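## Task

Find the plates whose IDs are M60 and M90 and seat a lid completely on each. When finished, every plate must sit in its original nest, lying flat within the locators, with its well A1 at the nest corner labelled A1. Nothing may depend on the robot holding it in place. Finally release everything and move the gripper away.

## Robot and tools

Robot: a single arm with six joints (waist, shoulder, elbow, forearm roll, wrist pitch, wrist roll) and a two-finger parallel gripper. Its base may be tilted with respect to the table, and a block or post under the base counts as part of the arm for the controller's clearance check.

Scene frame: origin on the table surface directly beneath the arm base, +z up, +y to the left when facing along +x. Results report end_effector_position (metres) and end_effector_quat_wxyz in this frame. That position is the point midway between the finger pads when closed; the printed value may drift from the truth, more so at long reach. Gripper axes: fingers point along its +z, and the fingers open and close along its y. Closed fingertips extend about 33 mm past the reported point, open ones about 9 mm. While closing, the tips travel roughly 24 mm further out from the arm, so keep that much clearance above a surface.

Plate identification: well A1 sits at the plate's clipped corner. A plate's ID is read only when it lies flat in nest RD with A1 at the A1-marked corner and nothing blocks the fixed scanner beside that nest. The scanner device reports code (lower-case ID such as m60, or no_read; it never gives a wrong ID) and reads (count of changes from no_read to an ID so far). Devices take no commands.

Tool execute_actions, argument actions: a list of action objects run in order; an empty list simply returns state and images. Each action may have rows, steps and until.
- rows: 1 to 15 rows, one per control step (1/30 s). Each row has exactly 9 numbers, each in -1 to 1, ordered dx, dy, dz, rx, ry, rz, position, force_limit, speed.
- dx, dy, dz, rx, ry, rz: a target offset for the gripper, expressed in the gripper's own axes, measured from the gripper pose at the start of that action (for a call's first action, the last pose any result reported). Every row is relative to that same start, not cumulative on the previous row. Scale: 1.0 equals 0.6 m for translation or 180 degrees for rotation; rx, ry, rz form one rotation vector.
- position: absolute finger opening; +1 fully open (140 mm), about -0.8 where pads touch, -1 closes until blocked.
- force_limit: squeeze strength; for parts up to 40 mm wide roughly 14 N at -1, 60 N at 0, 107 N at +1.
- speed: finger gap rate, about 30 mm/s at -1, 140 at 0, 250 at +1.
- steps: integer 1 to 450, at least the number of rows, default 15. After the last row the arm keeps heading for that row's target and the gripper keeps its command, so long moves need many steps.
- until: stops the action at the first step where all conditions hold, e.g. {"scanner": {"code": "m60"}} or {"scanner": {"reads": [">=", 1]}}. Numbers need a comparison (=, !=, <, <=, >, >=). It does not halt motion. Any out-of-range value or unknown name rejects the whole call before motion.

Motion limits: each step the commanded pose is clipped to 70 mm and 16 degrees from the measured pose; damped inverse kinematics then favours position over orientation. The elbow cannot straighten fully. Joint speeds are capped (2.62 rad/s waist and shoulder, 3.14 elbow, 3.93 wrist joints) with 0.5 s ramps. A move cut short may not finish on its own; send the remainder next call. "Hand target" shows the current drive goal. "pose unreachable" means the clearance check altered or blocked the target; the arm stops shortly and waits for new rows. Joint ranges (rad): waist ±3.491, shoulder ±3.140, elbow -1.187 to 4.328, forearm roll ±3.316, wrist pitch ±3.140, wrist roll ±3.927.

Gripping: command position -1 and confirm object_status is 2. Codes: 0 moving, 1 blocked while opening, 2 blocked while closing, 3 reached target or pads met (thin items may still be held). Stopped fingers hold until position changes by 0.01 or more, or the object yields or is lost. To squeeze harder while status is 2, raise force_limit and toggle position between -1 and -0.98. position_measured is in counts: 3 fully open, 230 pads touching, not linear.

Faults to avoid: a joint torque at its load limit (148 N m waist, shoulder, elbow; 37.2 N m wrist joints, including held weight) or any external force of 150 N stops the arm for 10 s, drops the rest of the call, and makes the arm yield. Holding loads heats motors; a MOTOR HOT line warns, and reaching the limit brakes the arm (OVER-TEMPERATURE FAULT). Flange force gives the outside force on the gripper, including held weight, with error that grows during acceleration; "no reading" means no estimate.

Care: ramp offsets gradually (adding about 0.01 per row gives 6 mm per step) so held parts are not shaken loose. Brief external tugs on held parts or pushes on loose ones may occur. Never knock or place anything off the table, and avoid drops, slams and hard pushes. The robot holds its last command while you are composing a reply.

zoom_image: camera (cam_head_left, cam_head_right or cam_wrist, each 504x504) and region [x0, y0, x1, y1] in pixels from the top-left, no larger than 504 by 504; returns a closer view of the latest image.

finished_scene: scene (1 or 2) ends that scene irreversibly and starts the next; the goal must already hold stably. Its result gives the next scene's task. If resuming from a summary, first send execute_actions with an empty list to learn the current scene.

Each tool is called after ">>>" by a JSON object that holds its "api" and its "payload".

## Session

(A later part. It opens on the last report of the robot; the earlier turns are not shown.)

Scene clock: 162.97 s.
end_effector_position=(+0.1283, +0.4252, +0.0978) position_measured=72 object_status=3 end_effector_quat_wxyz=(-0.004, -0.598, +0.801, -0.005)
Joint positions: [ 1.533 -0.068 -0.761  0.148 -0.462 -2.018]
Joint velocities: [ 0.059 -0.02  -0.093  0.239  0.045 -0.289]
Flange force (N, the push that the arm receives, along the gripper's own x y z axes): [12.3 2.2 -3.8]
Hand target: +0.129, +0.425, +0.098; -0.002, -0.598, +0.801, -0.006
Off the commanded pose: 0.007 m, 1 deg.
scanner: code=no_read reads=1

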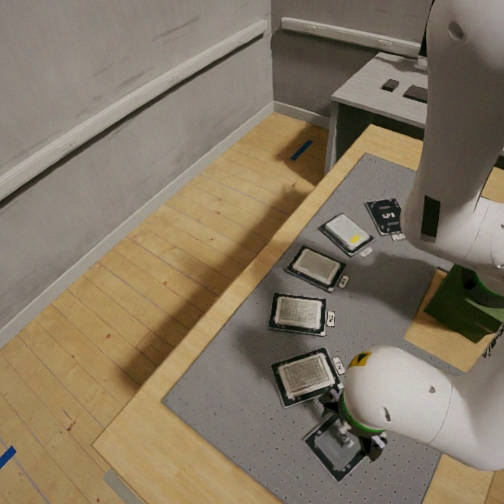

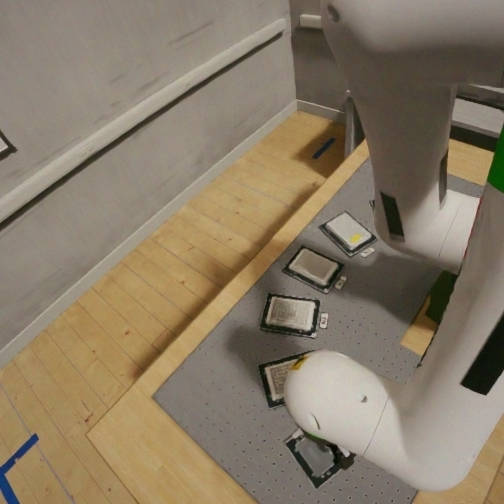

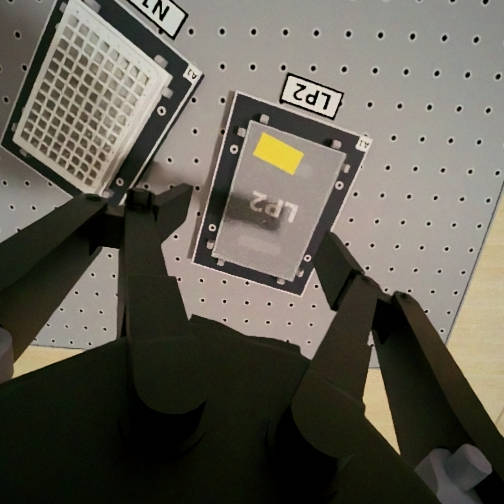

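>>> {"api": "execute_actions", "payload": {"actions": [{"rows":[[0.005,0.02,0.043,-0.001,-0.004,0.004,0.45,0,0]],"steps":22}]}}

>>> {"api": "zoom_image", "payload": {"camera": "cam_wrist", "region": [140,50,420,330]}}

Scene clock: 167.03 s.
end_effector_position=(+0.1163, +0.4255, +0.0721) position_measured=72 object_status=3 end_effector_quat_wxyz=(+0.001, -0.593, +0.805, -0.000)
Joint positions: [ 1.561 -0.006 -0.803  0.231 -0.351 -2.14 ]
Joint velocities: [ 0.001 -0.001  0.     0.001  0.001 -0.001]
Flange force (N, the push that the arm receives, along the gripper's own x y z axes): [9.1 1.0 -4.7]
Hand target: +0.116, +0.425, +0.072; +0.001, -0.593, +0.805, -0.000
Off the commanded pose: 0.000 m, 0 deg.
scanner: code=no_read reads=1

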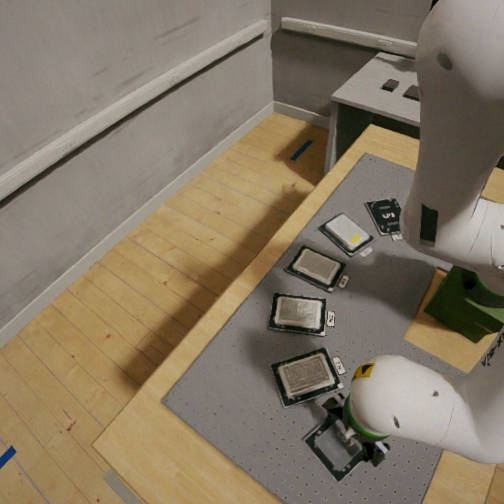

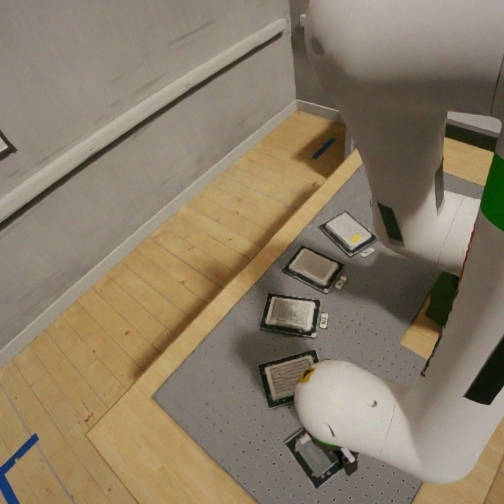

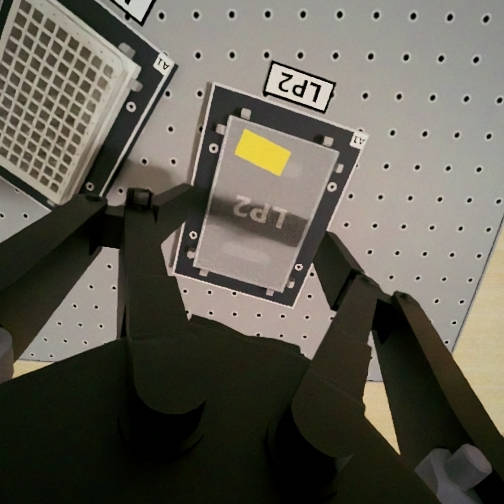

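Region (140, 50, 420, 330) of cam_wrist's 504x504 image, scaled by 1.800, with more detail than that image has.

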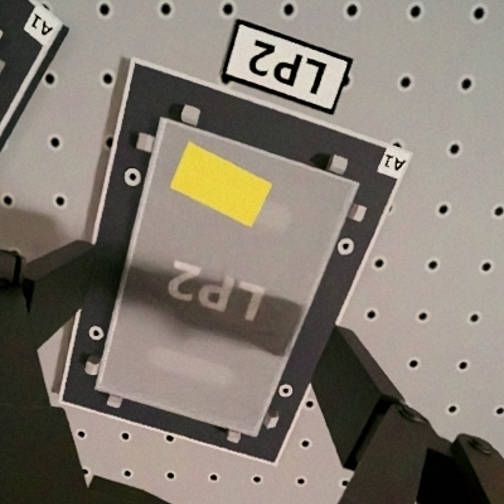

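>>> {"api": "execute_actions", "payload": {"actions": [{"rows":[[0.006,0.001,0.0325,0,0,-0.002,0.45,-0.4,0]],"steps":20},{"rows":[[0,0,0,0,0,0,-1,-0.4,-0.7]],"steps":20}]}}

Scene clock: 170.37 s.
end_effector_position=(+0.1149, +0.4223, +0.0526) position_measured=103 object_status=2 end_effector_quat_wxyz=(+0.001, -0.596, +0.803, -0.000)
Joint positions: [ 1.556  0.049 -0.821  0.283 -0.28  -2.184]
Joint velocities: [ 0.001 -0.001 -0.001  0.     0.    -0.   ]
Flange force (N, the push that the arm receives, along the gripper's own x y z axes): no reading
Flange force at the end of the 1st action (N, along the gripper's axes at the end of the call): no reading
Hand target: +0.115, +0.422, +0.053; +0.001, -0.596, +0.803, -0.000
Off the commanded pose: 0.000 m, 0 deg.
scanner: code=no_read reads=1

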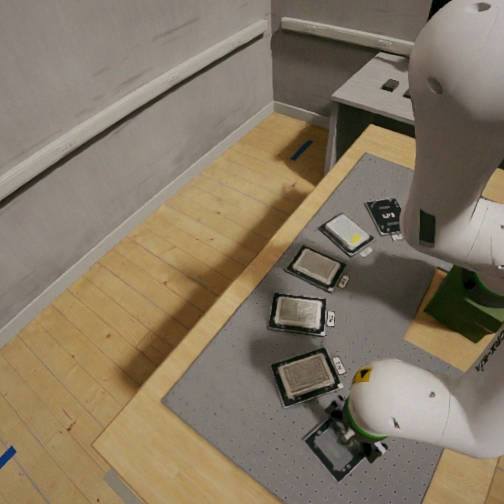

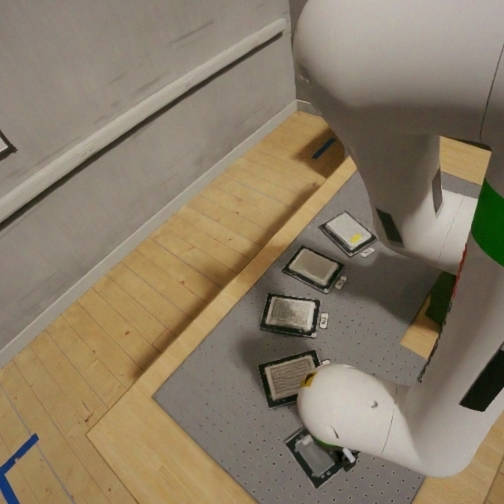

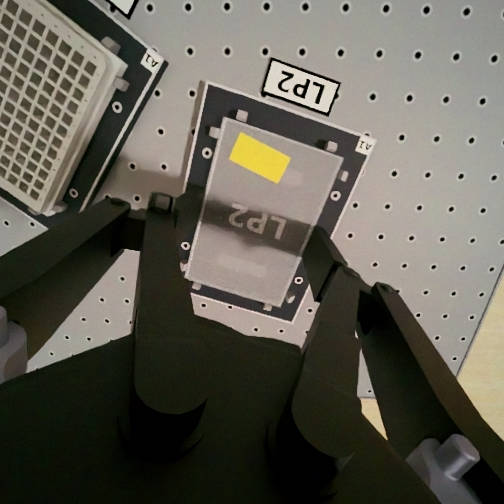

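>>> {"api": "execute_actions", "payload": {"actions": [{"rows":[[0,0,-0.001,0,0,0,-0.98,0.1,-0.7]],"steps":8},{"rows":[[0,0,-0.008,0,0,0,-0.98,0.1,-0.7],[0,0,-0.03,0,0,0,-0.98,0.1,-0.7],[0,0,-0.09,0,0,0,-0.98,0.1,-0.7]],"steps":24},{"rows":[[0.486,-0.686,0,0,0,0.394,-0.98,0.1,-0.7]],"steps":72}]}}

Scene clock: 177.83 s.
end_effector_position=(+0.4226, +0.0295, +0.1039) position_measured=106 object_status=2 end_effector_quat_wxyz=(-0.003, -0.018, +1.000, +0.005)
Joint positions: [ 0.044  0.441 -0.389 -0.665 -0.752 -1.159]
Joint velocities: [-0.003  0.001  0.     0.     0.001  0.   ]
Flange force (N, the push that the arm receives, along the gripper's own x y z axes): [6.2 2.8 -2.4]
Flange force at the end of the 1st action (N, along the gripper's axes at the end of the call): no reading
Flange force at the end of the 2nd action (N, along the gripper's axes at the end of the call): [3.2 -8.4 -3.2]
Hand target: +0.423, +0.029, +0.104; -0.003, -0.018, +1.000, +0.005
Off the commanded pose: 0.007 m, 1 deg.
scanner: code=no_read reads=1

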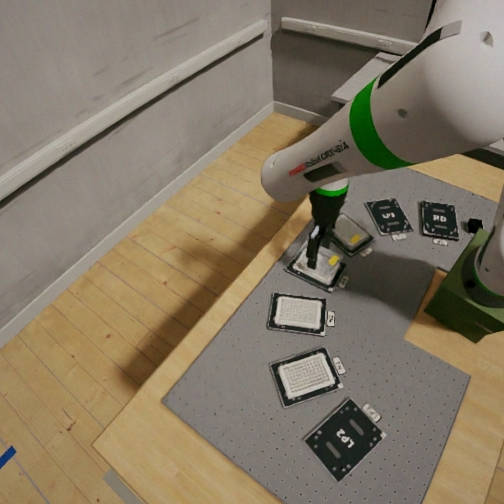

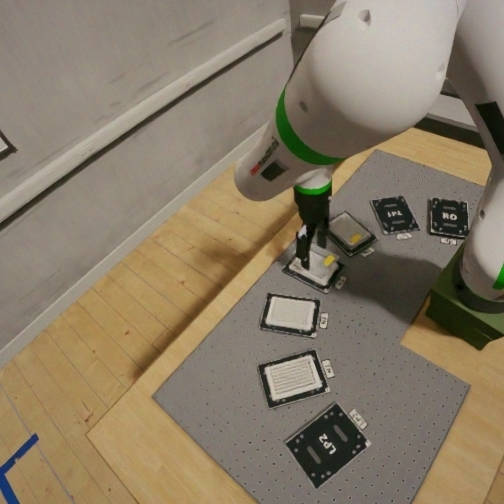

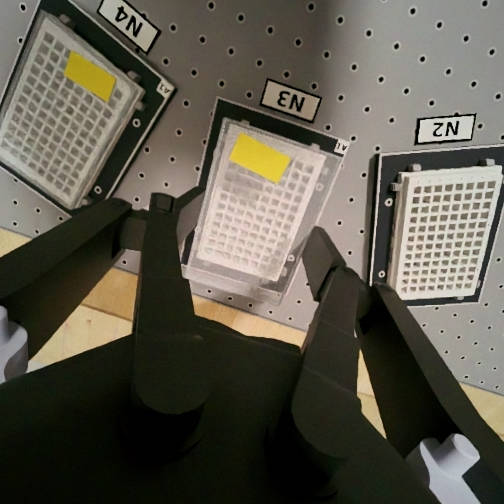

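>>> {"api": "execute_actions", "payload": {"actions": [{"rows":[[-0.003,-0.001,0.052,0.003,-0.002,0,-0.98,0.1,-0.7]],"steps":20}]}}

>>> {"api": "zoom_image", "payload": {"camera": "cam_wrist", "region": [140,50,420,330]}}

Scene clock: 182.23 s.
end_effector_position=(+0.4243, +0.0291, +0.0728) position_measured=106 object_status=2 end_effector_quat_wxyz=(+0.001, -0.018, +1.000, +0.000)
Joint positions: [ 0.075  0.507 -0.38  -0.702 -0.686 -1.136]
Joint velocities: [ 0.001  0.001 -0.    -0.     0.001 -0.   ]
Flange force (N, the push that the arm receives, along the gripper's own x y z axes): [7.4 5.1 -3.1]
Hand target: +0.424, +0.029, +0.073; +0.001, -0.018, +1.000, +0.000
Off the commanded pose: 0.000 m, 0 deg.
scanner: code=no_read reads=1

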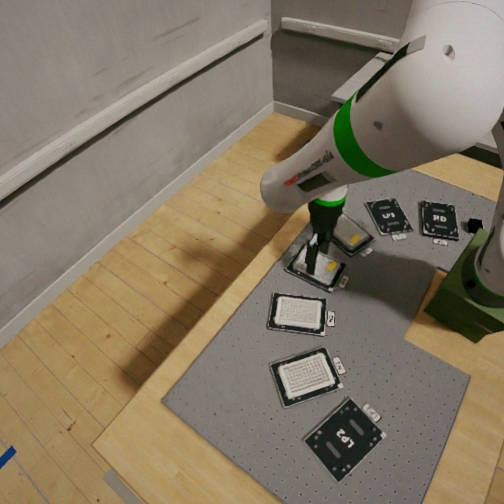

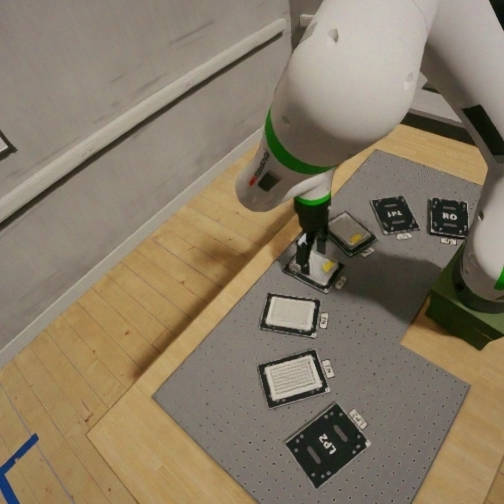

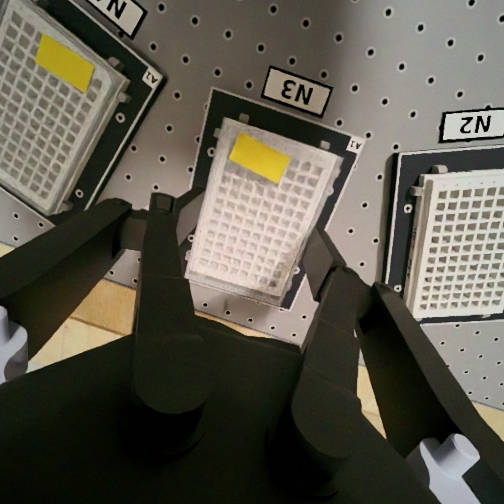

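Region (140, 50, 420, 330) of cam_wrist's 504x504 image, scaled by 1.800, with more detail than that image has.

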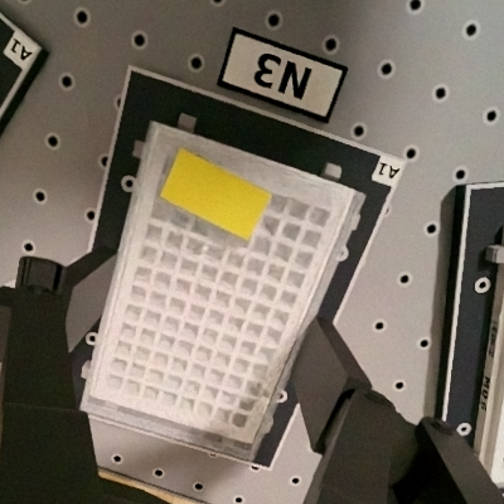

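>>> {"api": "execute_actions", "payload": {"actions": [{"rows":[[0.0005,0,0.006,0,0,0,-0.98,0.1,-0.7],[0.0005,0,0.012,0,0,0,-0.98,0.1,-0.7]],"steps":12},{"rows":[[0,0,0.004,0,0,0,-0.98,0.1,-0.7]],"steps":9}]}}

Scene clock: 185.23 s.
end_effector_position=(+0.4241, +0.0291, +0.0633) position_measured=106 object_status=2 end_effector_quat_wxyz=(+0.001, -0.018, +1.000, +0.000)
Joint positions: [ 0.081  0.528 -0.375 -0.716 -0.671 -1.124]
Joint velocities: [-0.001  0.001  0.001  0.     0.002  0.   ]
Flange force (N, the push that the arm receives, along the gripper's own x y z axes): [12.7 5.8 -23.9]
Flange force at the end of the 1st action (N, along the gripper's axes at the end of the call): [7.5 5.8 -5.3]
Hand target: +0.424, +0.029, +0.063; +0.001, -0.018, +1.000, +0.000
Off the commanded pose: 0.000 m, 0 deg.
scanner: code=no_read reads=1

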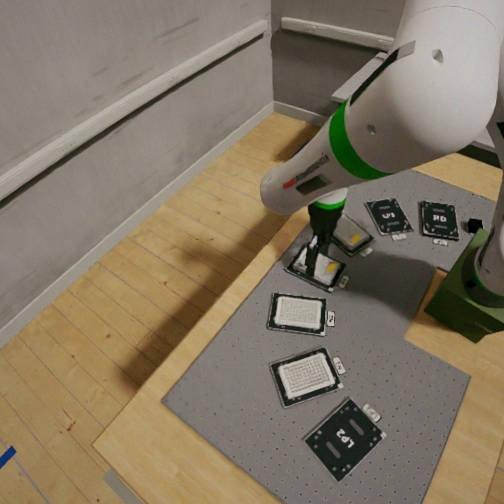

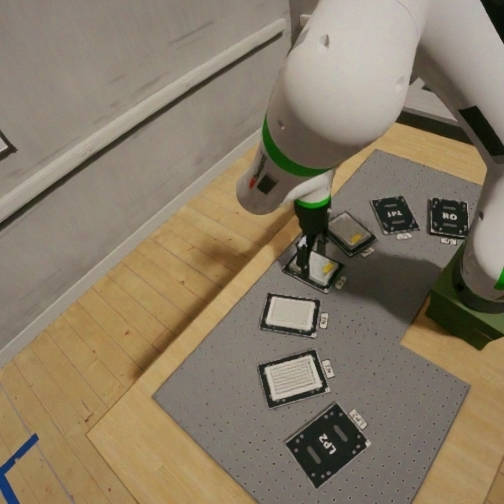

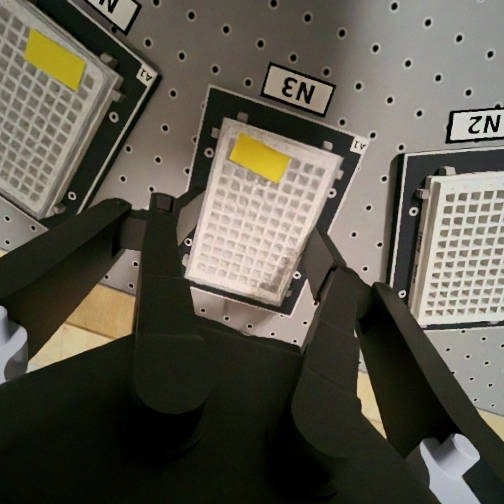

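>>> {"api": "execute_actions", "payload": {"actions": [{"rows":[[0,0,0,0,0,0,0.45,0.1,-0.5]],"steps":12},{"rows":[[0,0,-0.25,0,0,0,0.45,0,0]],"steps":28}]}}

>>> {"api": "zoom_image", "payload": {"camera": "cam_head_left", "region": [250,200,410,420]}}

Scene clock: 190.00 s.
end_effector_position=(+0.4234, +0.0295, +0.2127) position_measured=72 object_status=3 end_effector_quat_wxyz=(+0.001, -0.018, +1.000, +0.001)
Joint positions: [-0.037  0.222 -0.389 -0.538 -0.96  -1.261]
Joint velocities: [-0.    -0.     0.001  0.     0.001  0.   ]
Flange force (N, the push that the arm receives, along the gripper's own x y z axes): [6.8 2.5 0.5]
Flange force at the end of the 1st action (N, along the gripper's axes at the end of the call): [4.6 2.2 -2.2]
Hand target: +0.423, +0.030, +0.213; +0.001, -0.018, +1.000, +0.001
Off the commanded pose: 0.001 m, 0 deg.
scanner: code=no_read reads=1

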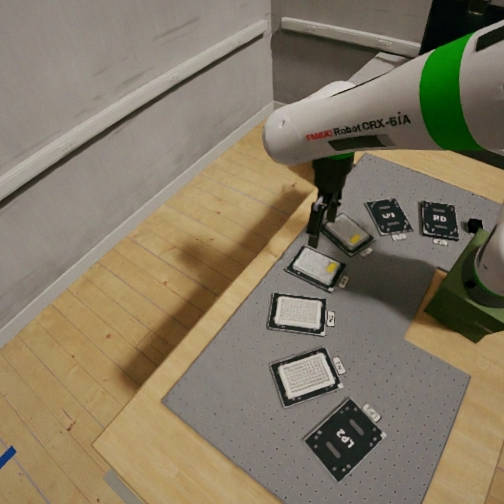

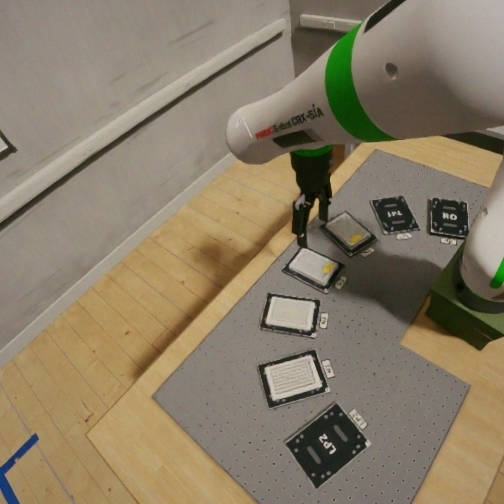

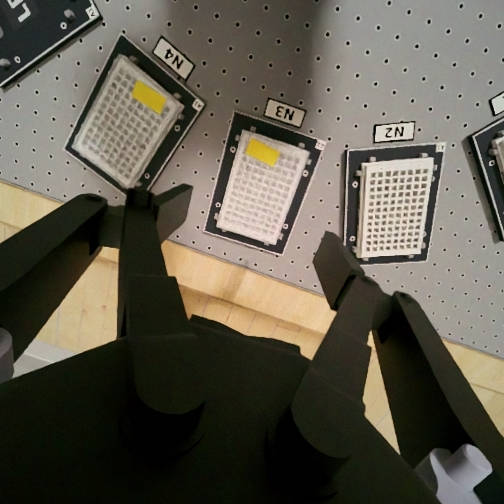

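Region (250, 200, 410, 420) of cam_head_left's 504x504 image, scaled by 2.291, with more detail than that image has; it fills the left 367 columns of this view, and the rest is white.

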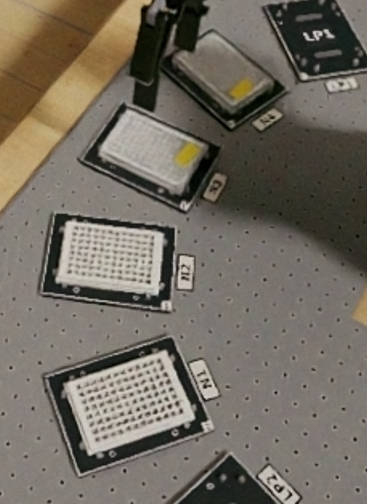

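>>> {"api": "finished_scene", "payload": {"scene": 1}}

The scene is finished: the task was done.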